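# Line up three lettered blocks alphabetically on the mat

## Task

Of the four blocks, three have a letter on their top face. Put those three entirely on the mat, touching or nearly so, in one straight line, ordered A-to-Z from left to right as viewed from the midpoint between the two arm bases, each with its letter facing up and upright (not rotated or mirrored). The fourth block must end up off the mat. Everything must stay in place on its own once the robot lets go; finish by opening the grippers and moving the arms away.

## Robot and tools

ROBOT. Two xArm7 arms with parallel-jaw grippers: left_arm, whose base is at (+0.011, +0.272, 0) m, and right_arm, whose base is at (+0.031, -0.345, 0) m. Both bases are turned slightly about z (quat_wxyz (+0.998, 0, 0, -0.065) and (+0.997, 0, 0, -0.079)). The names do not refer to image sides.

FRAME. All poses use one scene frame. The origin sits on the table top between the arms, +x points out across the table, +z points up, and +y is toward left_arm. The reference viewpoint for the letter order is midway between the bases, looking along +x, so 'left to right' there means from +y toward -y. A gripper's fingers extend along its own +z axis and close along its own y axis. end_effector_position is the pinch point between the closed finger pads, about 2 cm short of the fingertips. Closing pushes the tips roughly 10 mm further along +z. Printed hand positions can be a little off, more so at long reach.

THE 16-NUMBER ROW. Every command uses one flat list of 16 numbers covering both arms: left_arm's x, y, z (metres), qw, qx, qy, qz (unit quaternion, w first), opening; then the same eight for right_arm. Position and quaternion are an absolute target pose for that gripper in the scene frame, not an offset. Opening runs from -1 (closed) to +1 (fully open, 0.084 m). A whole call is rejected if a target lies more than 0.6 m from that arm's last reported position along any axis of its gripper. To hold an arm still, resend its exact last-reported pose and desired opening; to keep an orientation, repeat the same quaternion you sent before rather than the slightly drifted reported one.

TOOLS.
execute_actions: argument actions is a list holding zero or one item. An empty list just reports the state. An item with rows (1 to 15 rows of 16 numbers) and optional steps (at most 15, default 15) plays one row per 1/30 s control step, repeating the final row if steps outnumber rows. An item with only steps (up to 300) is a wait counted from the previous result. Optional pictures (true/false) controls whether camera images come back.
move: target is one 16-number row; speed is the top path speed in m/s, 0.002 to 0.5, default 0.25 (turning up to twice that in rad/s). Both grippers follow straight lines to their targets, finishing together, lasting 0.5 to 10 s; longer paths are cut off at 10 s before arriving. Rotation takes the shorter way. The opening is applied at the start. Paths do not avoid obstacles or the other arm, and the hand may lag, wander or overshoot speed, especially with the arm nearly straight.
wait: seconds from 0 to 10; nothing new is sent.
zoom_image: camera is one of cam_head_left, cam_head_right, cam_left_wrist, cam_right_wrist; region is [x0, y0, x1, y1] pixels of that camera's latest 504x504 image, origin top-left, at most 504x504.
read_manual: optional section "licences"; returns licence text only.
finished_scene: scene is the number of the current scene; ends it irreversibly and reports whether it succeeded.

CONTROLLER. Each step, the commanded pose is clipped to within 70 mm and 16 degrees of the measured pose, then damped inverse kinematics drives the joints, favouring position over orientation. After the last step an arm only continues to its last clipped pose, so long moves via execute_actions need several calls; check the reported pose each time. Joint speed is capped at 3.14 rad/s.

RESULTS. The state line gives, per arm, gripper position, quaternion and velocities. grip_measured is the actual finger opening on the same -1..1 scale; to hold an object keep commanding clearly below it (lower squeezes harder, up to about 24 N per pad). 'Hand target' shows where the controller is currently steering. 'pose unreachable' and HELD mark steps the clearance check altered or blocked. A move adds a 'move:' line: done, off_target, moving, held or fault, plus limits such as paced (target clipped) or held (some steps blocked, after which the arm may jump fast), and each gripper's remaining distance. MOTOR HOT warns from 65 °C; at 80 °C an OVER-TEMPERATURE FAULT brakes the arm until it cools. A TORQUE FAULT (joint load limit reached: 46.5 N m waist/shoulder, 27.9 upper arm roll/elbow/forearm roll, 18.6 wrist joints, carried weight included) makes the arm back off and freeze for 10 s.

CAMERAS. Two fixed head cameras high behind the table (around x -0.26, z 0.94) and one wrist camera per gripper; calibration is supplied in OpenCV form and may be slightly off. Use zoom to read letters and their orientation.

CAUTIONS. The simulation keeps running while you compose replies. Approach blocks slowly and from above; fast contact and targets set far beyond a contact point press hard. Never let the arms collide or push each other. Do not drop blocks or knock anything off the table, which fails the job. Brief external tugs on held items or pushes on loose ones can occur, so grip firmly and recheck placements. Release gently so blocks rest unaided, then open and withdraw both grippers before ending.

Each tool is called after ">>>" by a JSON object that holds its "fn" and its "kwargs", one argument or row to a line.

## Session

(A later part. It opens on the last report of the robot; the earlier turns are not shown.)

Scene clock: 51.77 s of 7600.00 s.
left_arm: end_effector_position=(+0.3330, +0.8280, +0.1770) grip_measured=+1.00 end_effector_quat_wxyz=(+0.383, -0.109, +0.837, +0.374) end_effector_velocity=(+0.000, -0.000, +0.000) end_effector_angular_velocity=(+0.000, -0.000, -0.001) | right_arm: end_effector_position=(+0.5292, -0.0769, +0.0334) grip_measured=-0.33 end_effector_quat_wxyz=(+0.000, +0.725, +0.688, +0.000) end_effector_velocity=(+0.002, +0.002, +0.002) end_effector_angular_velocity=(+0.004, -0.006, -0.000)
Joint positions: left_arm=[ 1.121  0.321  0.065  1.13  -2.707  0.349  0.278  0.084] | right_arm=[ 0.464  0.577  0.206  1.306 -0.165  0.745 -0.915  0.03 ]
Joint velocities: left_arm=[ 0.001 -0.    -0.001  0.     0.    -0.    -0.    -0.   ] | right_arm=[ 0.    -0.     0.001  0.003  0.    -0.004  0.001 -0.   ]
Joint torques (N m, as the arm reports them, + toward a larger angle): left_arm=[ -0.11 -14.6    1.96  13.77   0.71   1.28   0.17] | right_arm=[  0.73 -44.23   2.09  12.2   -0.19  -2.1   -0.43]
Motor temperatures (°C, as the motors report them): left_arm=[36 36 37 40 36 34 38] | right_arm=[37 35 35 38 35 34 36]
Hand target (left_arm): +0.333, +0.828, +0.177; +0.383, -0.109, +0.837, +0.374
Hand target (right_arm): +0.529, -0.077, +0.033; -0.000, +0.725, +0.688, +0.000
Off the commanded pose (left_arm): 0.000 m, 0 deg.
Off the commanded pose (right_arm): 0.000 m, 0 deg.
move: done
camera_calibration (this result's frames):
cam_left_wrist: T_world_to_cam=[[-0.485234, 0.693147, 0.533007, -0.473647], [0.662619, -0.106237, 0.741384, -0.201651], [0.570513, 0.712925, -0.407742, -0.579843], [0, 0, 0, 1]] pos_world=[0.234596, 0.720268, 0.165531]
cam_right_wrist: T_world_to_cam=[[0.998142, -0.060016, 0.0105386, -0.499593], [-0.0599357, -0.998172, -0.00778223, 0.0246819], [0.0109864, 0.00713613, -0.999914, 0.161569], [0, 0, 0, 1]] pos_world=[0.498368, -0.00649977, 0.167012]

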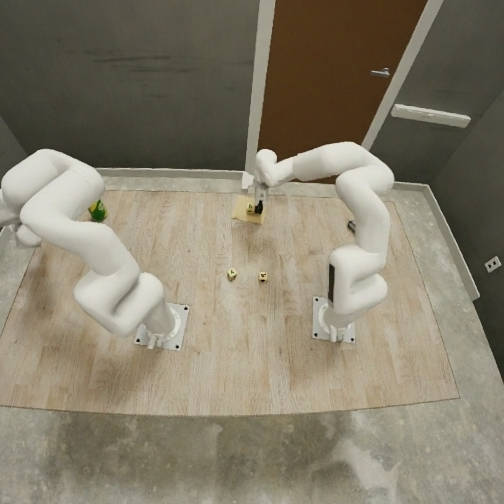

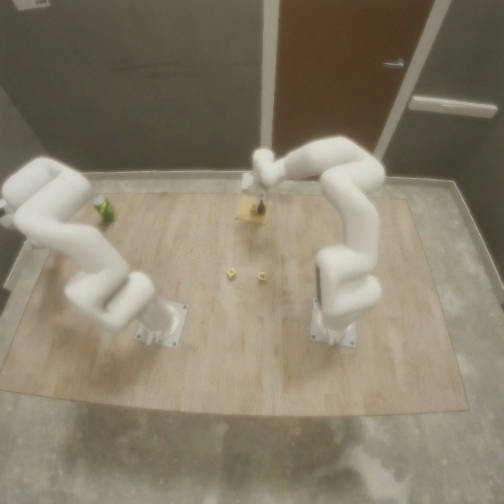

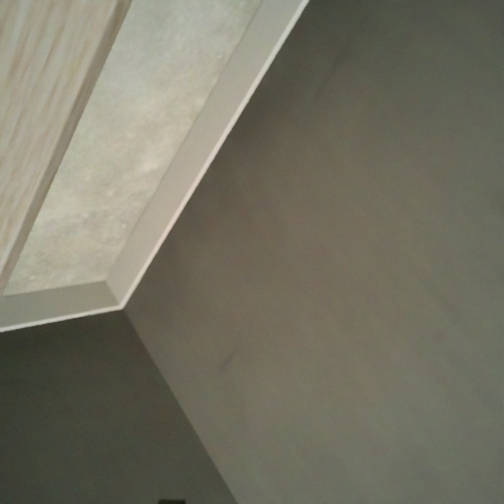

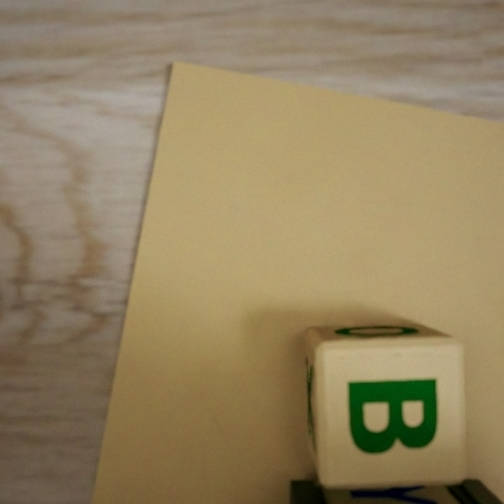

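>>> {"fn": "move", "kwargs": {
  "target": [0.333,0.828,0.177,0.383,-0.109,0.837,0.374,1,0.529,-0.077,0.030,0,0.725,0.688,0,-0.7],
  "speed": 0.03
}}

>>> {"fn": "move", "kwargs": {
  "target": [0.333,0.828,0.177,0.383,-0.109,0.837,0.374,1,0.529,-0.077,0.030,0,0.725,0.688,0,0.3]
}}

>>> {"fn": "move", "kwargs": {
  "target": [0.333,0.828,0.177,0.383,-0.109,0.837,0.374,1,0.528,-0.040,0.030,0,0.72,0.694,0,0.3],
  "speed": 0.1
}}

>>> {"fn": "move", "kwargs": {
  "target": [0.333,0.828,0.177,0.383,-0.109,0.837,0.374,1,0.528,-0.040,0.030,0,0.72,0.694,0,-0.7]
}}

>>> {"fn": "move", "kwargs": {
  "target": [0.333,0.828,0.177,0.383,-0.109,0.837,0.374,1,0.532,-0.015,0.042,0,0.725,0.688,0,-0.7],
  "speed": 0.08
}}

>>> {"fn": "move", "kwargs": {
  "target": [0.333,0.828,0.177,0.383,-0.109,0.837,0.374,1,0.5327,-0.007,0.0305,0,0.725,0.688,0,-0.7],
  "speed": 0.04
}}

>>> {"fn": "move", "kwargs": {
  "target": [0.333,0.828,0.177,0.383,-0.109,0.837,0.374,1,0.5327,-0.007,0.0305,0,0.725,0.688,0,0.4]
}}

>>> {"fn": "move", "kwargs": {
  "target": [0.333,0.828,0.177,0.383,-0.109,0.837,0.374,1,0.5327,-0.007,0.08,0,0.725,0.688,0,0.4]
}}

>>> {"fn": "move", "kwargs": {
  "target": [0.333,0.828,0.177,0.383,-0.109,0.837,0.374,1,0.24,-0.06,0.14,0,0.045,0.999,0,0.4],
  "speed": 0.35
}}

Scene clock: 64.03 s of 7600.00 s.
left_arm: end_effector_position=(+0.3330, +0.8280, +0.1770) grip_measured=+1.00 end_effector_quat_wxyz=(+0.383, -0.109, +0.837, +0.374) end_effector_velocity=(-0.000, +0.000, +0.000) end_effector_angular_velocity=(+0.000, +0.000, -0.000) | right_arm: end_effector_position=(+0.5298, -0.0765, +0.0319) grip_measured=-0.33 end_effector_quat_wxyz=(+0.001, +0.725, +0.688, +0.001) end_effector_velocity=(+0.000, -0.002, -0.001) end_effector_angular_velocity=(-0.001, +0.001, -0.003)
Joint positions: left_arm=[ 1.121  0.321  0.065  1.13  -2.707  0.349  0.278  0.084] | right_arm=[ 0.465  0.58   0.206  1.306 -0.167  0.74  -0.914  0.03 ]
Joint velocities: left_arm=[ 0.    -0.    -0.     0.     0.001 -0.    -0.     0.   ] | right_arm=[-0.003  0.002  0.    -0.001 -0.001 -0.002  0.001  0.   ]
Joint torques (N m, as the arm reports them, + toward a larger angle): left_arm=[  0.   -14.96   1.95  13.64   0.75   1.28   0.24] | right_arm=[  0.96 -28.72   1.42   9.63  -0.34  -3.3   -0.49]
Motor temperatures (°C, as the motors report them): left_arm=[36 36 37 41 36 34 38] | right_arm=[37 35 35 38 35 34 36]
Hand target (left_arm): +0.333, +0.828, +0.177; +0.383, -0.109, +0.837, +0.374
Hand target (right_arm): +0.529, -0.077, +0.030; -0.000, +0.725, +0.688, -0.000
Off the commanded pose (left_arm): 0.000 m, 0 deg.
Off the commanded pose (right_arm): 0.002 m, 0 deg.
After step 90, 8.57 s passed at rest.
move: done
camera_calibration (this result's frames):
cam_left_wrist: T_world_to_cam=[[-0.485234, 0.693147, 0.533007, -0.473647], [0.662619, -0.106237, 0.741384, -0.201651], [0.570513, 0.712925, -0.407742, -0.579843], [0, 0, 0, 1]] pos_world=[0.234596, 0.720268, 0.165531]
cam_right_wrist: T_world_to_cam=[[0.998129, -0.0598283, 0.0125961, -0.500194], [-0.0597234, -0.998178, -0.00854583, 0.0249447], [0.0130845, 0.00777756, -0.999884, 0.159031], [0, 0, 0, 1]] pos_world=[0.498667, -0.00626335, 0.165527]

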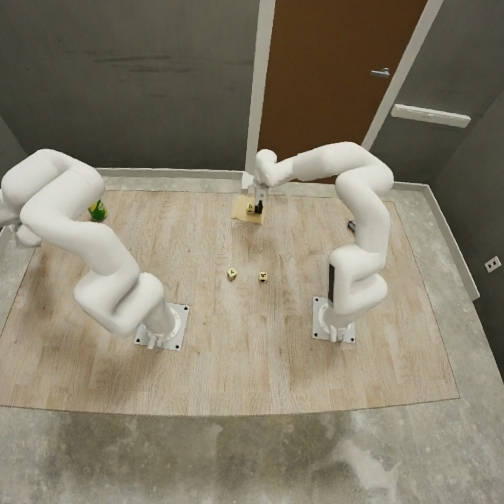

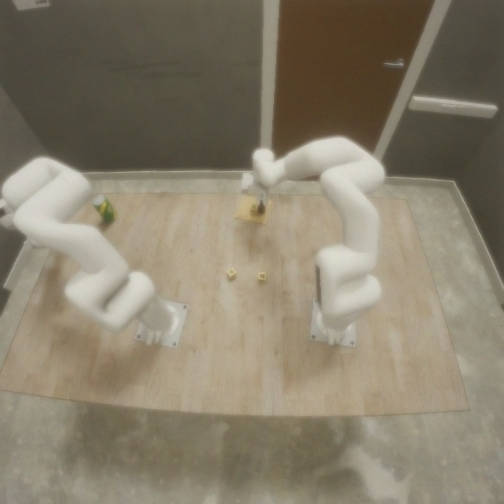

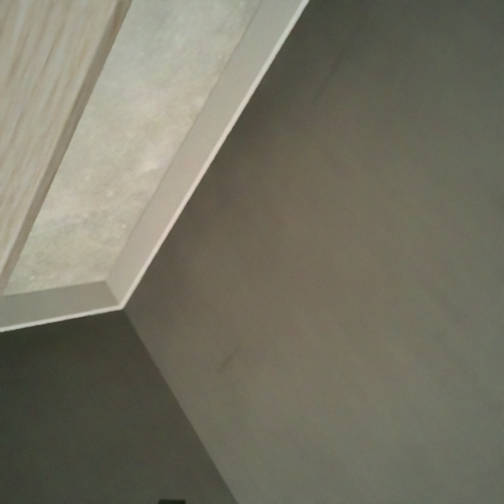

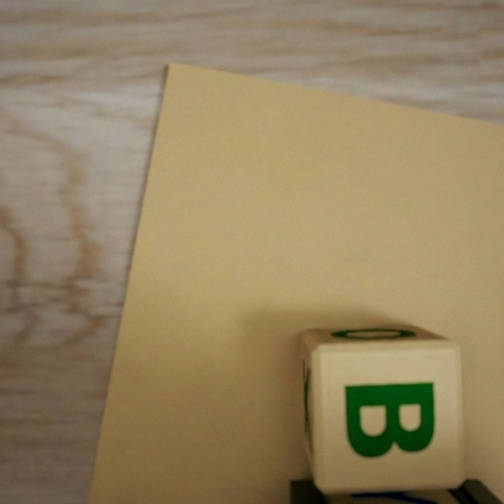

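Scene clock: 64.73 s of 7600.00 s.
left_arm: end_effector_position=(+0.3330, +0.8280, +0.1770) grip_measured=+1.00 end_effector_quat_wxyz=(+0.383, -0.109, +0.837, +0.374) end_effector_velocity=(+0.000, -0.001, -0.000) end_effector_angular_velocity=(-0.001, +0.001, -0.001) | right_arm: end_effector_position=(+0.5290, -0.0770, +0.0299) grip_measured=+0.29 end_effector_quat_wxyz=(-0.000, +0.725, +0.688, -0.000) end_effector_velocity=(+0.001, +0.000, +0.001) end_effector_angular_velocity=(+0.000, -0.002, +0.000)
Joint positions: left_arm=[ 1.121  0.321  0.065  1.13  -2.707  0.349  0.278  0.084] | right_arm=[ 0.465  0.583  0.205  1.305 -0.167  0.739 -0.914  0.056]
Joint velocities: left_arm=[-0.    -0.    -0.001 -0.001  0.    -0.     0.    -0.   ] | right_arm=[ 0.    -0.001 -0.001  0.002 -0.001  0.    -0.     0.   ]
Joint torques (N m, as the arm reports them, + toward a larger angle): left_arm=[ -0.6  -14.89   1.67  13.77   0.58   1.3    0.25] | right_arm=[  0.75 -44.37   2.12  12.09  -0.18  -2.08  -0.4 ]
Motor temperatures (°C, as the motors report them): left_arm=[36 36 37 41 36 34 38] | right_arm=[37 35 35 38 35 34 36]
Hand target (left_arm): +0.333, +0.828, +0.177; +0.383, -0.109, +0.837, +0.374
Hand target (right_arm): +0.529, -0.077, +0.030; -0.000, +0.725, +0.688, +0.000
Off the commanded pose (left_arm): 0.000 m, 0 deg.
Off the commanded pose (right_arm): 0.000 m, 0 deg.
move: done
camera_calibration (this result's frames):
cam_left_wrist: T_world_to_cam=[[-0.485234, 0.693147, 0.533007, -0.473647], [0.662619, -0.106237, 0.741384, -0.201651], [0.570513, 0.712925, -0.407742, -0.579843], [0, 0, 0, 1]] pos_world=[0.234596, 0.720268, 0.165531]
cam_right_wrist: T_world_to_cam=[[0.998155, -0.0599132, 0.00989467, -0.499307], [-0.0598425, -0.998181, -0.00729758, 0.0244215], [0.0103139, 0.00669199, -0.999924, 0.158453], [0, 0, 0, 1]] pos_world=[0.498212, -0.00659833, 0.16356]

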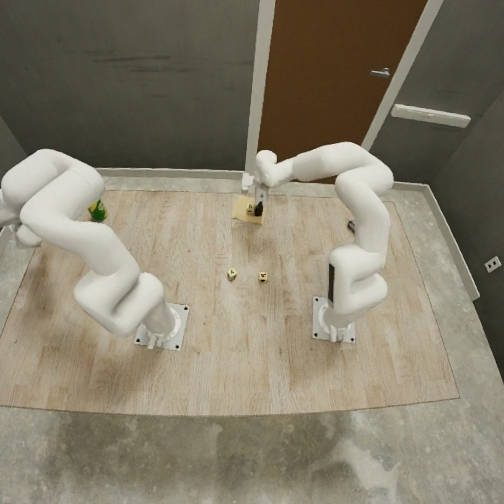

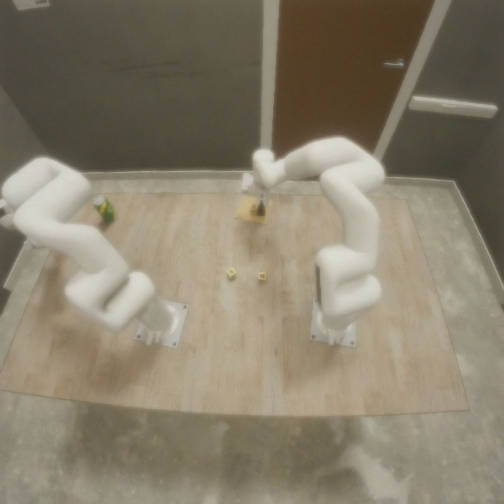

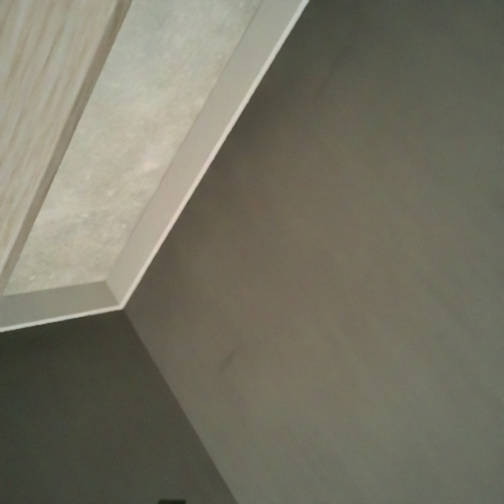

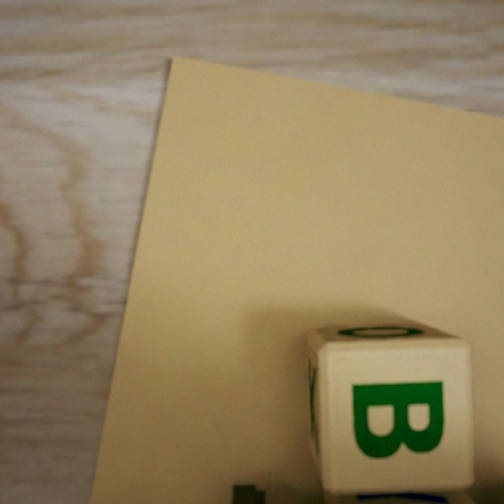

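Scene clock: 65.53 s of 7600.00 s.
left_arm: end_effector_position=(+0.3330, +0.8280, +0.1770) grip_measured=+1.00 end_effector_quat_wxyz=(+0.383, -0.109, +0.837, +0.374) end_effector_velocity=(-0.001, -0.000, -0.001) end_effector_angular_velocity=(-0.001, +0.000, +0.002) | right_arm: end_effector_position=(+0.5281, -0.0407, +0.0300) grip_measured=+0.29 end_effector_quat_wxyz=(+0.000, +0.720, +0.694, -0.000) end_effector_velocity=(+0.002, -0.002, -0.001) end_effector_angular_velocity=(-0.005, -0.001, -0.003)
Joint positions: left_arm=[ 1.121  0.321  0.065  1.13  -2.707  0.349  0.278  0.084] | right_arm=[ 0.521  0.633  0.212  1.389 -0.18   0.775 -0.868  0.056]
Joint velocities: left_arm=[ 0.     0.     0.001 -0.001 -0.002 -0.     0.001  0.   ] | right_arm=[ 0.001  0.004 -0.005  0.006 -0.002  0.004  0.002 -0.   ]
Joint torques (N m, as the arm reports them, + toward a larger angle): left_arm=[ -0.1  -15.06   1.53  13.82   0.75   1.22   0.27] | right_arm=[  1.15 -46.14   2.38  12.43  -0.2   -2.21  -0.47]
Motor temperatures (°C, as the motors report them): left_arm=[36 36 37 41 36 34 38] | right_arm=[37 35 35 38 35 34 36]
Hand target (left_arm): +0.333, +0.828, +0.177; +0.383, -0.109, +0.837, +0.374
Hand target (right_arm): +0.528, -0.040, +0.030; -0.000, +0.720, +0.694, -0.000
Off the commanded pose (left_arm): 0.000 m, 0 deg.
Off the commanded pose (right_arm): 0.001 m, 0 deg.
move: done
camera_calibration (this result's frames):
cam_left_wrist: T_world_to_cam=[[-0.485234, 0.693147, 0.533007, -0.473647], [0.662619, -0.106237, 0.741384, -0.201651], [0.570513, 0.712925, -0.407742, -0.579843], [0, 0, 0, 1]] pos_world=[0.234596, 0.720268, 0.165531]
cam_right_wrist: T_world_to_cam=[[0.998924, -0.0452667, 0.0100976, -0.496066], [-0.0451969, -0.998953, -0.00703793, 0.0528919], [0.0104057, 0.00657398, -0.999924, 0.158228], [0, 0, 0, 1]] pos_world=[0.496276, 0.029341, 0.163598]

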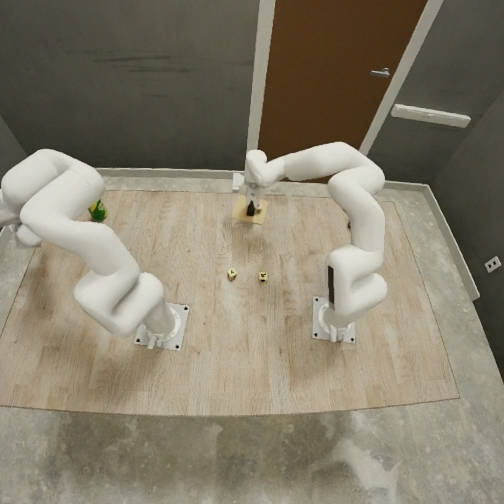

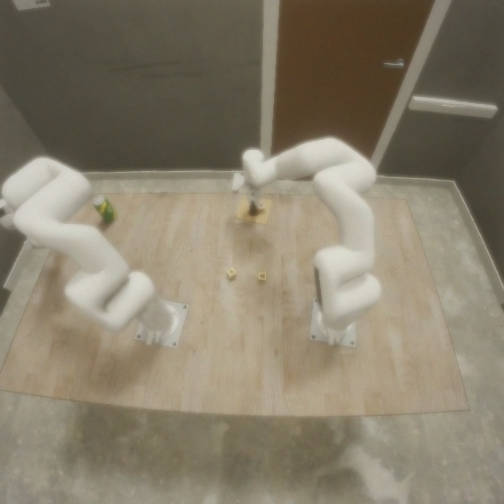

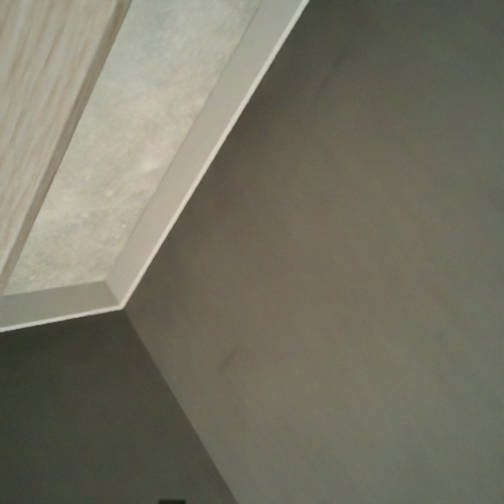

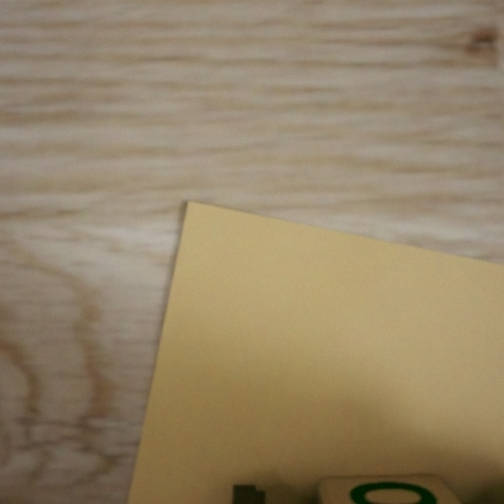

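Scene clock: 66.23 s of 7600.00 s.
left_arm: end_effector_position=(+0.3330, +0.8280, +0.1770) grip_measured=+1.00 end_effector_quat_wxyz=(+0.383, -0.109, +0.837, +0.374) end_effector_velocity=(-0.000, +0.000, -0.000) end_effector_angular_velocity=(-0.000, -0.000, +0.001) | right_arm: end_effector_position=(+0.5280, -0.0400, +0.0300) grip_measured=-0.33 end_effector_quat_wxyz=(+0.000, +0.720, +0.694, -0.000) end_effector_velocity=(-0.001, +0.000, -0.001) end_effector_angular_velocity=(+0.000, +0.003, +0.000)
Joint positions: left_arm=[ 1.121  0.321  0.065  1.13  -2.707  0.349  0.278  0.084] | right_arm=[ 0.522  0.634  0.213  1.39  -0.18   0.775 -0.868  0.03 ]
Joint velocities: left_arm=[ 0.    -0.     0.001 -0.    -0.001  0.     0.     0.   ] | right_arm=[ 0.     0.002  0.001 -0.     0.001  0.     0.     0.   ]
Joint torques (N m, as the arm reports them, + toward a larger angle): left_arm=[ -0.23 -15.44   1.77  13.66   0.61   1.32   0.41] | right_arm=[  0.76 -45.86   2.35  12.3   -0.13  -2.18  -0.39]
Motor temperatures (°C, as the motors report them): left_arm=[36 36 37 41 36 34 38] | right_arm=[37 35 35 38 35 34 36]
Hand target (left_arm): +0.333, +0.828, +0.177; +0.383, -0.109, +0.837, +0.374
Hand target (right_arm): +0.528, -0.040, +0.030; -0.000, +0.720, +0.694, -0.000
Off the commanded pose (left_arm): 0.000 m, 0 deg.
Off the commanded pose (right_arm): 0.000 m, 0 deg.
move: done
camera_calibration (this result's frames):
cam_left_wrist: T_world_to_cam=[[-0.485234, 0.693147, 0.533007, -0.473647], [0.662619, -0.106237, 0.741384, -0.201651], [0.570513, 0.712925, -0.407742, -0.579843], [0, 0, 0, 1]] pos_world=[0.234596, 0.720268, 0.165531]
cam_right_wrist: T_world_to_cam=[[0.998964, -0.0443869, 0.0100437, -0.495949], [-0.0443144, -0.998991, -0.00732696, 0.0530554], [0.0103588, 0.00687429, -0.999923, 0.158301], [0, 0, 0, 1]] pos_world=[0.496147, 0.0299, 0.163659]

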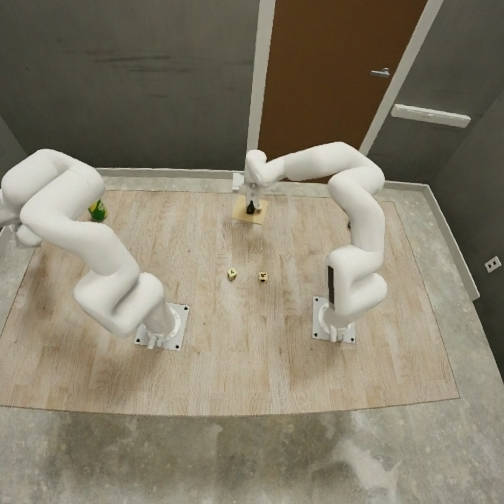

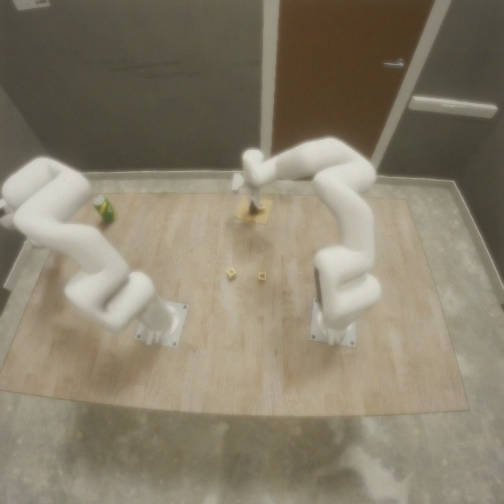

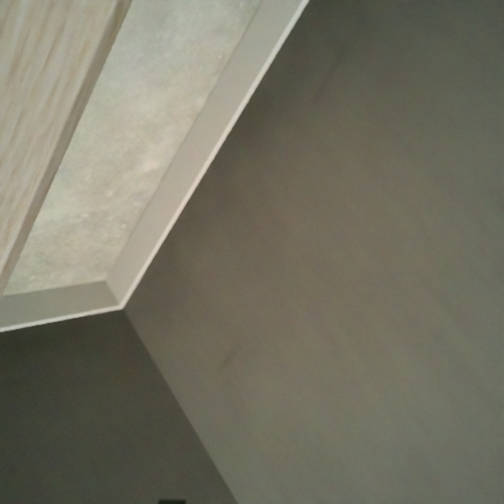

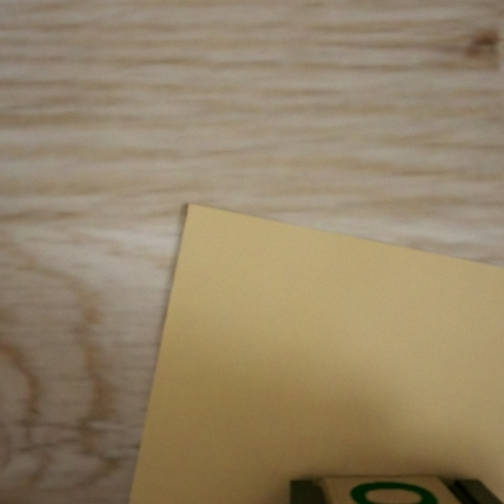

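Scene clock: 67.03 s of 7600.00 s.
left_arm: end_effector_position=(+0.3330, +0.8280, +0.1770) grip_measured=+1.00 end_effector_quat_wxyz=(+0.383, -0.109, +0.837, +0.374) end_effector_velocity=(-0.000, -0.001, -0.001) end_effector_angular_velocity=(-0.002, +0.000, -0.000) | right_arm: end_effector_position=(+0.5319, -0.0155, +0.0418) grip_measured=-0.33 end_effector_quat_wxyz=(+0.000, +0.726, +0.688, -0.000) end_effector_velocity=(+0.001, -0.001, -0.000) end_effector_angular_velocity=(-0.002, +0.002, -0.005)
Joint positions: left_arm=[ 1.121  0.321  0.065  1.13  -2.707  0.349  0.278  0.084] | right_arm=[ 0.56   0.661  0.214  1.477 -0.177  0.835 -0.826  0.03 ]
Joint velocities: left_arm=[-0.    -0.     0.    -0.002  0.     0.    -0.001  0.   ] | right_arm=[ 0.001  0.003 -0.003  0.005  0.002  0.005  0.002  0.   ]
Joint torques (N m, as the arm reports them, + toward a larger angle): left_arm=[ -0.36 -15.03   1.93  13.85   0.61   1.24   0.15] | right_arm=[  0.97 -47.68   2.33  12.81  -0.32  -2.19  -0.41]
Motor temperatures (°C, as the motors report them): left_arm=[36 36 37 41 36 34 38] | right_arm=[37 35 35 38 35 34 36]
Hand target (left_arm): +0.333, +0.828, +0.177; +0.383, -0.109, +0.837, +0.374
Hand target (right_arm): +0.532, -0.015, +0.042; -0.000, +0.725, +0.688, -0.000
Off the commanded pose (left_arm): 0.000 m, 0 deg.
Off the commanded pose (right_arm): 0.001 m, 0 deg.
move: done
camera_calibration (this result's frames):
cam_left_wrist: T_world_to_cam=[[-0.485234, 0.693146, 0.533007, -0.473647], [0.662619, -0.106237, 0.741384, -0.201651], [0.570513, 0.712925, -0.407742, -0.579843], [0, 0, 0, 1]] pos_world=[0.234596, 0.720268, 0.165531]
cam_right_wrist: T_world_to_cam=[[0.99813, -0.0603416, 0.00981615, -0.498687], [-0.0602745, -0.998157, -0.00699501, 0.0863342], [0.0102202, 0.00639026, -0.999927, 0.16995], [0, 0, 0, 1]] pos_world=[0.501221, 0.0549975, 0.175437]

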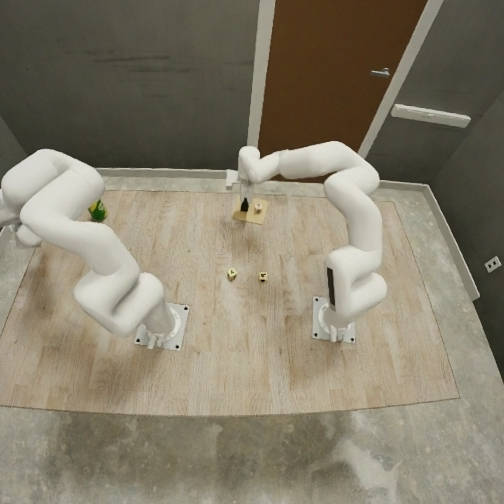

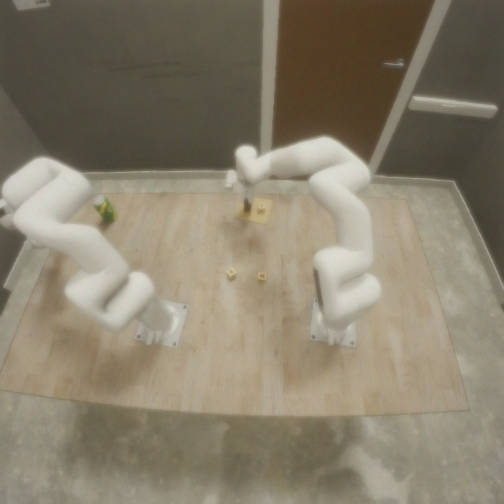

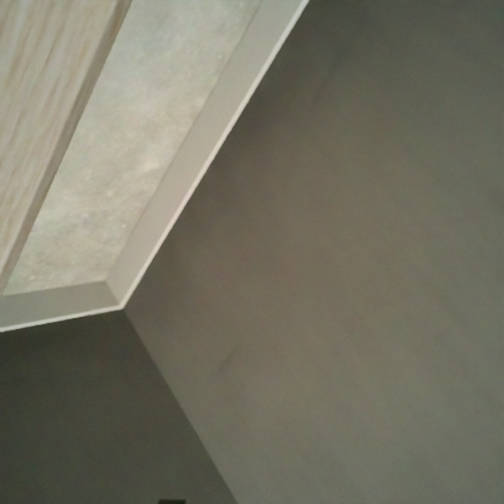

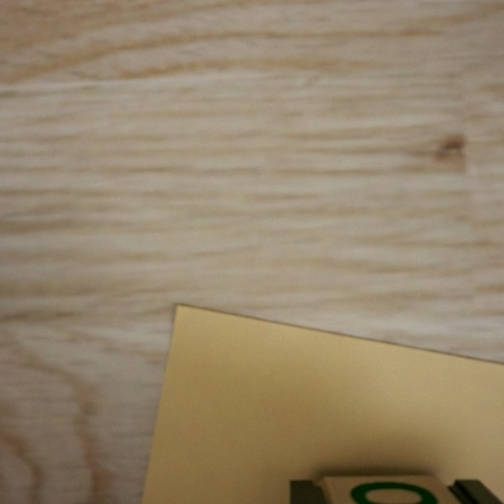

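Scene clock: 67.80 s of 7600.00 s.
left_arm: end_effector_position=(+0.3330, +0.8280, +0.1770) grip_measured=+1.00 end_effector_quat_wxyz=(+0.383, -0.109, +0.837, +0.374) end_effector_velocity=(+0.000, -0.001, -0.001) end_effector_angular_velocity=(-0.001, +0.001, -0.001) | right_arm: end_effector_position=(+0.5327, -0.0071, +0.0306) grip_measured=-0.33 end_effector_quat_wxyz=(-0.000, +0.725, +0.688, +0.000) end_effector_velocity=(+0.003, -0.000, +0.001) end_effector_angular_velocity=(+0.001, -0.005, -0.004)
Joint positions: left_arm=[ 1.121  0.321  0.065  1.13  -2.707  0.349  0.278  0.084] | right_arm=[ 0.575  0.697  0.211  1.502 -0.184  0.825 -0.812  0.03 ]
Joint velocities: left_arm=[ 0.    -0.    -0.001 -0.001 -0.    -0.     0.001  0.   ] | right_arm=[ 0.     0.001 -0.003  0.006  0.    -0.001  0.001 -0.   ]
Joint torques (N m, as the arm reports them, + toward a larger angle): left_arm=[  0.24 -15.1    1.81  13.77   0.73   1.28   0.27] | right_arm=[  0.85 -48.37   2.2   12.71  -0.22  -2.18  -0.48]
Motor temperatures (°C, as the motors report them): left_arm=[36 36 37 41 36 34 38] | right_arm=[37 36 35 38 35 34 36]
Hand target (left_arm): +0.333, +0.828, +0.177; +0.383, -0.109, +0.837, +0.374
Hand target (right_arm): +0.533, -0.007, +0.030; -0.000, +0.725, +0.688, +0.000
Off the commanded pose (left_arm): 0.000 m, 0 deg.
Off the commanded pose (right_arm): 0.000 m, 0 deg.
move: done
camera_calibration (this result's frames):
cam_left_wrist: T_world_to_cam=[[-0.485234, 0.693147, 0.533007, -0.473647], [0.662619, -0.106237, 0.741384, -0.201651], [0.570513, 0.712925, -0.407742, -0.579843], [0, 0, 0, 1]] pos_world=[0.234596, 0.720268, 0.165531]
cam_right_wrist: T_world_to_cam=[[0.998146, -0.0600273, 0.0100976, -0.498863], [-0.0599539, -0.998174, -0.00742581, 0.0945375], [0.0105249, 0.00680665, -0.999921, 0.158531], [0, 0, 0, 1]] pos_world=[0.501938, 0.0633403, 0.164258]

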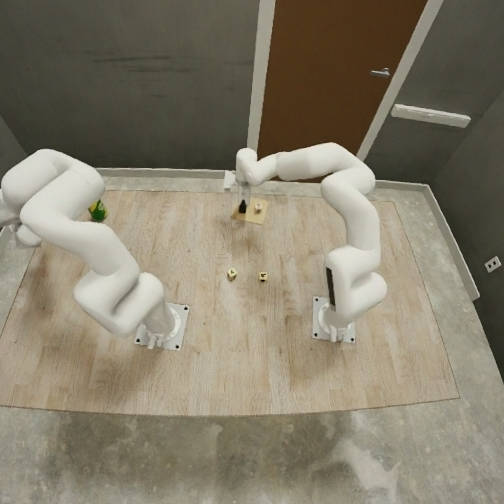

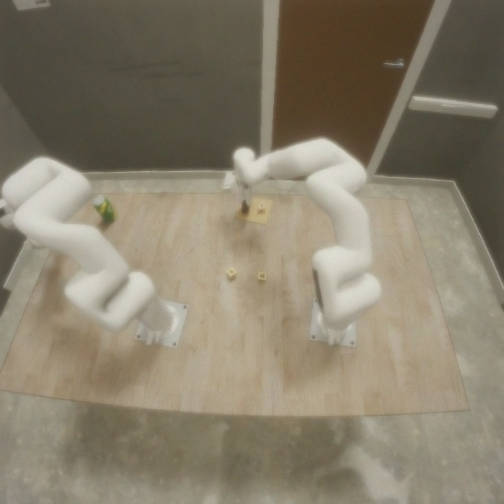

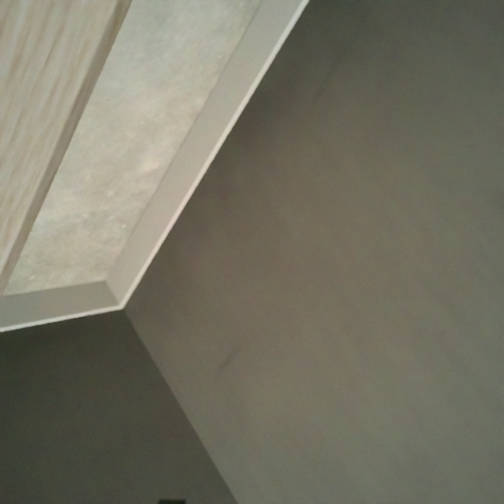

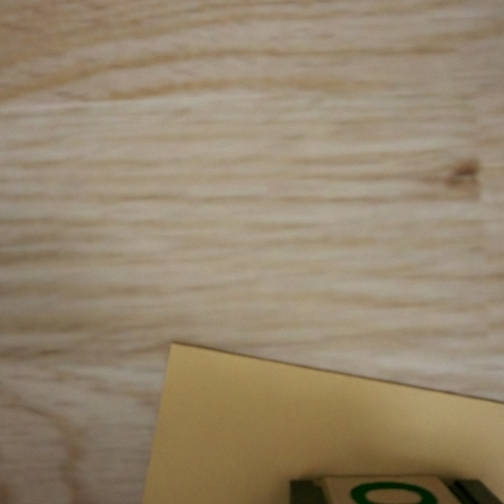

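Scene clock: 68.50 s of 7600.00 s.
left_arm: end_effector_position=(+0.3330, +0.8280, +0.1770) grip_measured=+1.00 end_effector_quat_wxyz=(+0.383, -0.109, +0.837, +0.374) end_effector_velocity=(+0.000, -0.000, -0.000) end_effector_angular_velocity=(+0.000, +0.001, -0.001) | right_arm: end_effector_position=(+0.5327, -0.0070, +0.0305) grip_measured=+0.39 end_effector_quat_wxyz=(+0.000, +0.725, +0.688, +0.000) end_effector_velocity=(+0.000, +0.000, +0.001) end_effector_angular_velocity=(+0.002, -0.001, -0.001)
Joint positions: left_arm=[ 1.121  0.321  0.065  1.13  -2.707  0.349  0.278  0.084] | right_arm=[ 0.575  0.698  0.211  1.503 -0.184  0.825 -0.812  0.061]
Joint velocities: left_arm=[ 0.    -0.    -0.    -0.001 -0.     0.     0.001 -0.   ] | right_arm=[-0.001 -0.002  0.001 -0.     0.002 -0.    -0.    -0.   ]
Joint torques (N m, as the arm reports them, + toward a larger angle): left_arm=[ -0.21 -15.11   1.9   13.8    0.76   1.28   0.38] | right_arm=[  0.77 -48.2    2.34  12.72  -0.26  -2.08  -0.45]
Motor temperatures (°C, as the motors report them): left_arm=[36 36 37 41 36 34 38] | right_arm=[37 36 35 38 35 34 36]
Hand target (left_arm): +0.333, +0.828, +0.177; +0.383, -0.109, +0.837, +0.374
Hand target (right_arm): +0.533, -0.007, +0.030; -0.000, +0.725, +0.688, +0.000
Off the commanded pose (left_arm): 0.000 m, 0 deg.
Off the commanded pose (right_arm): 0.000 m, 0 deg.
move: done
camera_calibration (this result's frames):
cam_left_wrist: T_world_to_cam=[[-0.485234, 0.693147, 0.533007, -0.473647], [0.662619, -0.106237, 0.741384, -0.201651], [0.570513, 0.712925, -0.407742, -0.579843], [0, 0, 0, 1]] pos_world=[0.234596, 0.720268, 0.165531]
cam_right_wrist: T_world_to_cam=[[0.998153, -0.0599145, 0.0100425, -0.498853], [-0.0598422, -0.998181, -0.00735241, 0.0945393], [0.0104647, 0.00673787, -0.999923, 0.158463], [0, 0, 0, 1]] pos_world=[0.501931, 0.0634111, 0.164156]

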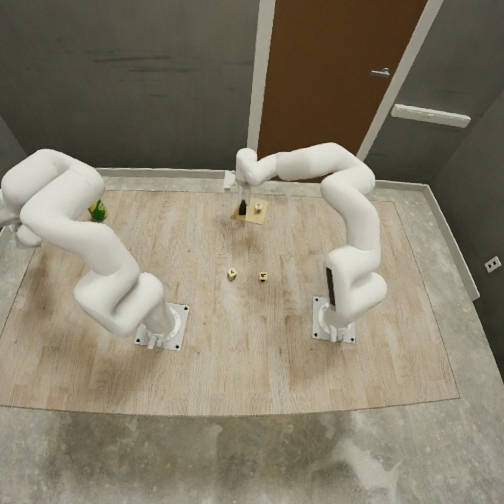

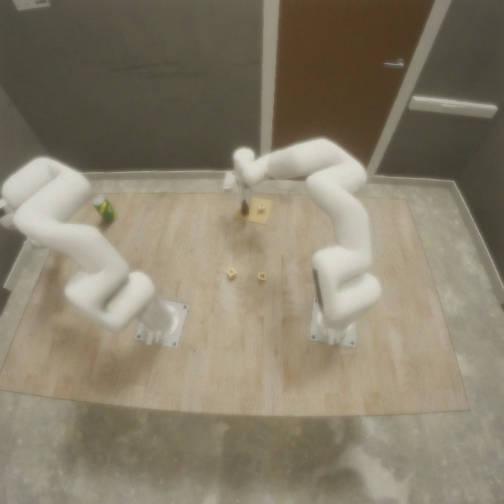

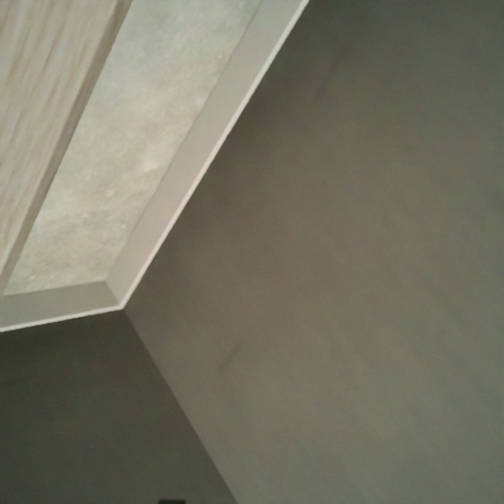

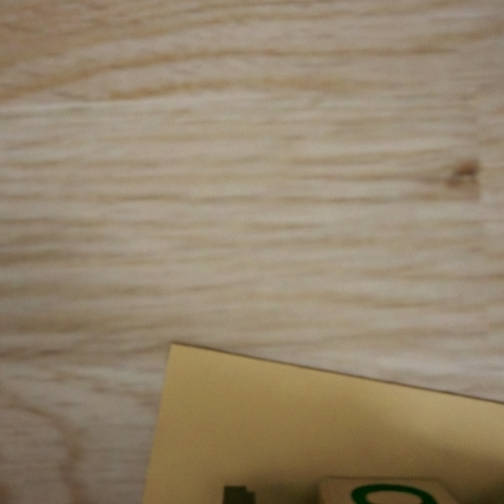

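Scene clock: 69.30 s of 7600.00 s.
left_arm: end_effector_position=(+0.3330, +0.8280, +0.1770) grip_measured=+1.00 end_effector_quat_wxyz=(+0.383, -0.109, +0.837, +0.374) end_effector_velocity=(+0.000, +0.000, +0.000) end_effector_angular_velocity=(-0.000, -0.001, +0.000) | right_arm: end_effector_position=(+0.5323, -0.0073, +0.0792) grip_measured=+0.39 end_effector_quat_wxyz=(-0.000, +0.725, +0.688, -0.001) end_effector_velocity=(+0.001, -0.000, +0.001) end_effector_angular_velocity=(-0.000, +0.001, -0.001)
Joint positions: left_arm=[ 1.121  0.321  0.065  1.13  -2.707  0.349  0.278  0.084] | right_arm=[ 0.566  0.616  0.226  1.521 -0.163  0.925 -0.826  0.061]
Joint velocities: left_arm=[-0.    -0.    -0.     0.001 -0.    -0.    -0.001  0.   ] | right_arm=[-0.001  0.001 -0.     0.003  0.001  0.003 -0.001  0.   ]
Joint torques (N m, as the arm reports them, + toward a larger angle): left_arm=[ -0.28 -15.41   1.79  13.99   0.56   1.18   0.31] | right_arm=[  0.68 -47.55   2.22  13.36  -0.2   -2.15  -0.48]
Motor temperatures (°C, as the motors report them): left_arm=[36 36 37 41 36 34 38] | right_arm=[37 36 35 38 35 34 36]
Hand target (left_arm): +0.333, +0.828, +0.177; +0.383, -0.109, +0.837, +0.374
Hand target (right_arm): +0.533, -0.007, +0.080; +0.000, +0.725, +0.688, -0.000
Off the commanded pose (left_arm): 0.000 m, 0 deg.
Off the commanded pose (right_arm): 0.001 m, 0 deg.
move: done
camera_calibration (this result's frames):
cam_left_wrist: T_world_to_cam=[[-0.485234, 0.693147, 0.533007, -0.473647], [0.662619, -0.106237, 0.741384, -0.201651], [0.570513, 0.712925, -0.407742, -0.579843], [0, 0, 0, 1]] pos_world=[0.234596, 0.720268, 0.165531]
cam_right_wrist: T_world_to_cam=[[0.998172, -0.0597782, 0.00889552, -0.498906], [-0.0597231, -0.998195, -0.00633785, 0.0944108], [0.00925833, 0.005795, -0.99994, 0.207793], [0, 0, 0, 1]] pos_world=[0.501709, 0.0632125, 0.212817]

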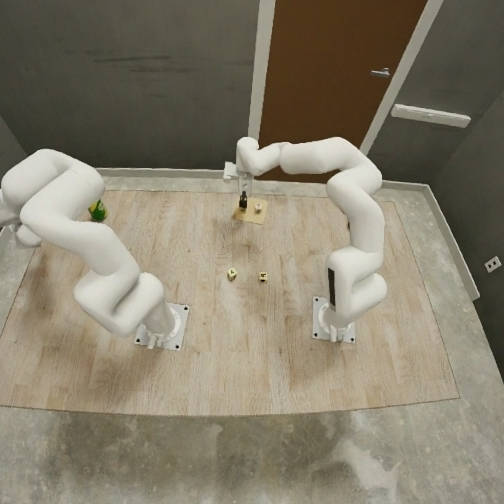

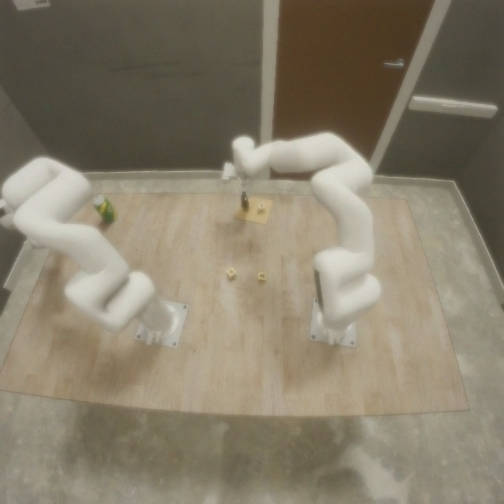

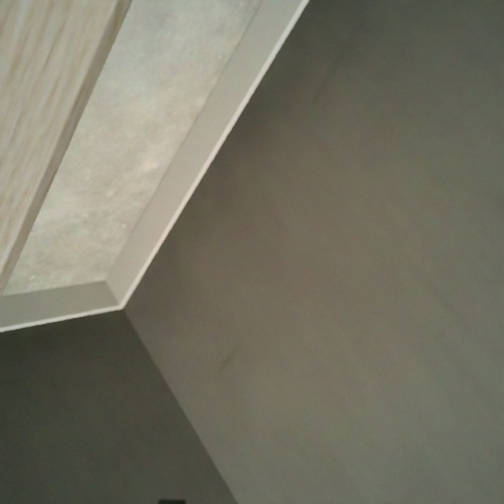

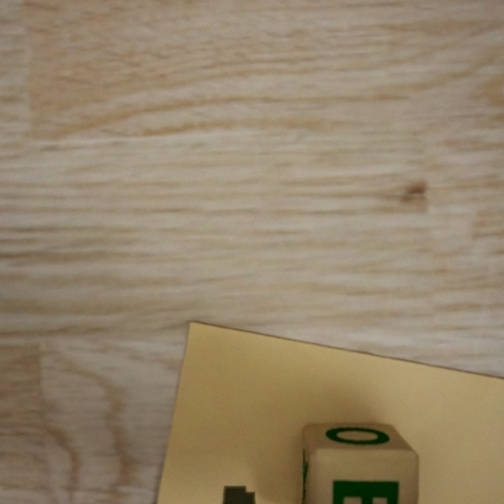

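Scene clock: 72.00 s of 7600.00 s.
left_arm: end_effector_position=(+0.3330, +0.8280, +0.1770) grip_measured=+1.00 end_effector_quat_wxyz=(+0.383, -0.109, +0.837, +0.374) end_effector_velocity=(-0.000, +0.000, +0.000) end_effector_angular_velocity=(+0.002, +0.001, -0.001) | right_arm: end_effector_position=(+0.2403, -0.0609, +0.1398) grip_measured=+0.39 end_effector_quat_wxyz=(+0.000, +0.045, +0.999, -0.001) end_effector_velocity=(-0.003, -0.000, -0.000) end_effector_angular_velocity=(+0.001, +0.004, +0.006)
Joint positions: left_arm=[ 1.121  0.321  0.065  1.13  -2.707  0.349  0.278  0.084] | right_arm=[ 0.616 -0.31   0.475  0.564  0.184  0.851 -2.26   0.061]
Joint velocities: left_arm=[ 0.001 -0.    -0.     0.001  0.001  0.     0.001 -0.   ] | right_arm=[ 0.005 -0.004 -0.002 -0.005  0.006  0.002 -0.007 -0.   ]
Joint torques (N m, as the arm reports them, + toward a larger angle): left_arm=[ -0.76 -15.45   1.73  13.99   0.74   1.17   0.2 ] | right_arm=[  1.   -15.95  -0.7   12.8   -0.11  -1.97  -0.43]
Motor temperatures (°C, as the motors report them): left_arm=[36 36 37 41 36 34 38] | right_arm=[37 36 35 38 35 34 36]
Hand target (left_arm): +0.333, +0.828, +0.177; +0.383, -0.109, +0.837, +0.374
Hand target (right_arm): +0.240, -0.061, +0.140; +0.000, +0.044, +0.999, -0.001
Off the commanded pose (left_arm): 0.000 m, 0 deg.
Off the commanded pose (right_arm): 0.001 m, 0 deg.
move: done
camera_calibration (this result's frames):
cam_left_wrist: T_world_to_cam=[[-0.485234, 0.693147, 0.533007, -0.473647], [0.662619, -0.106237, 0.741384, -0.201651], [0.570513, 0.712925, -0.407742, -0.579843], [0, 0, 0, 1]] pos_world=[0.234596, 0.720268, 0.165531]
cam_right_wrist: T_world_to_cam=[[0.0973234, 0.995222, 0.00788606, 0.0697182], [0.995236, -0.0972729, -0.00654811, -0.174701], [-0.00574972, 0.00848578, -0.999947, 0.275219], [0, 0, 0, 1]] pos_world=[0.168666, -0.0887142, 0.27351]

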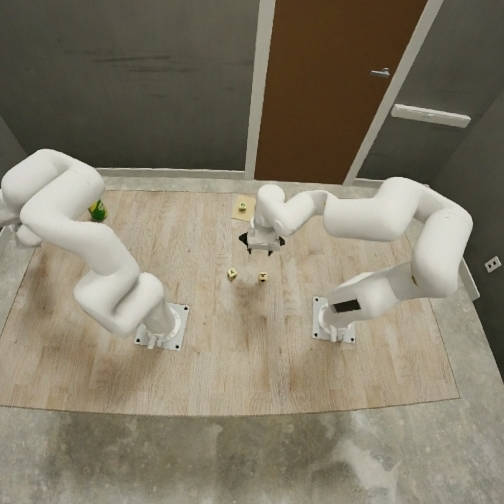

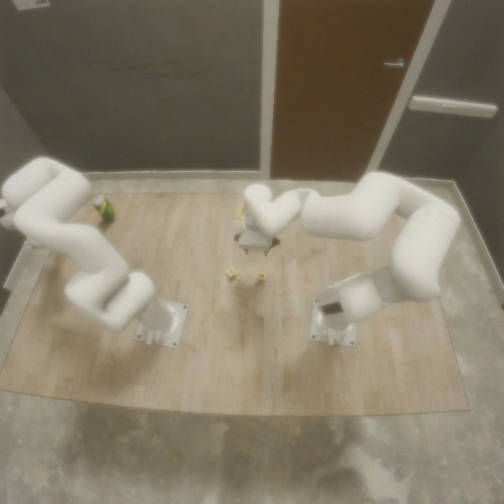

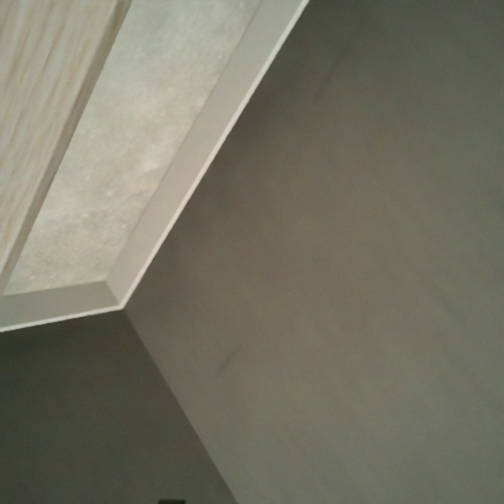

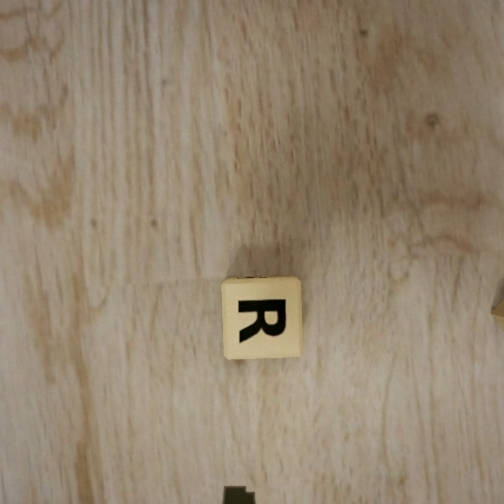

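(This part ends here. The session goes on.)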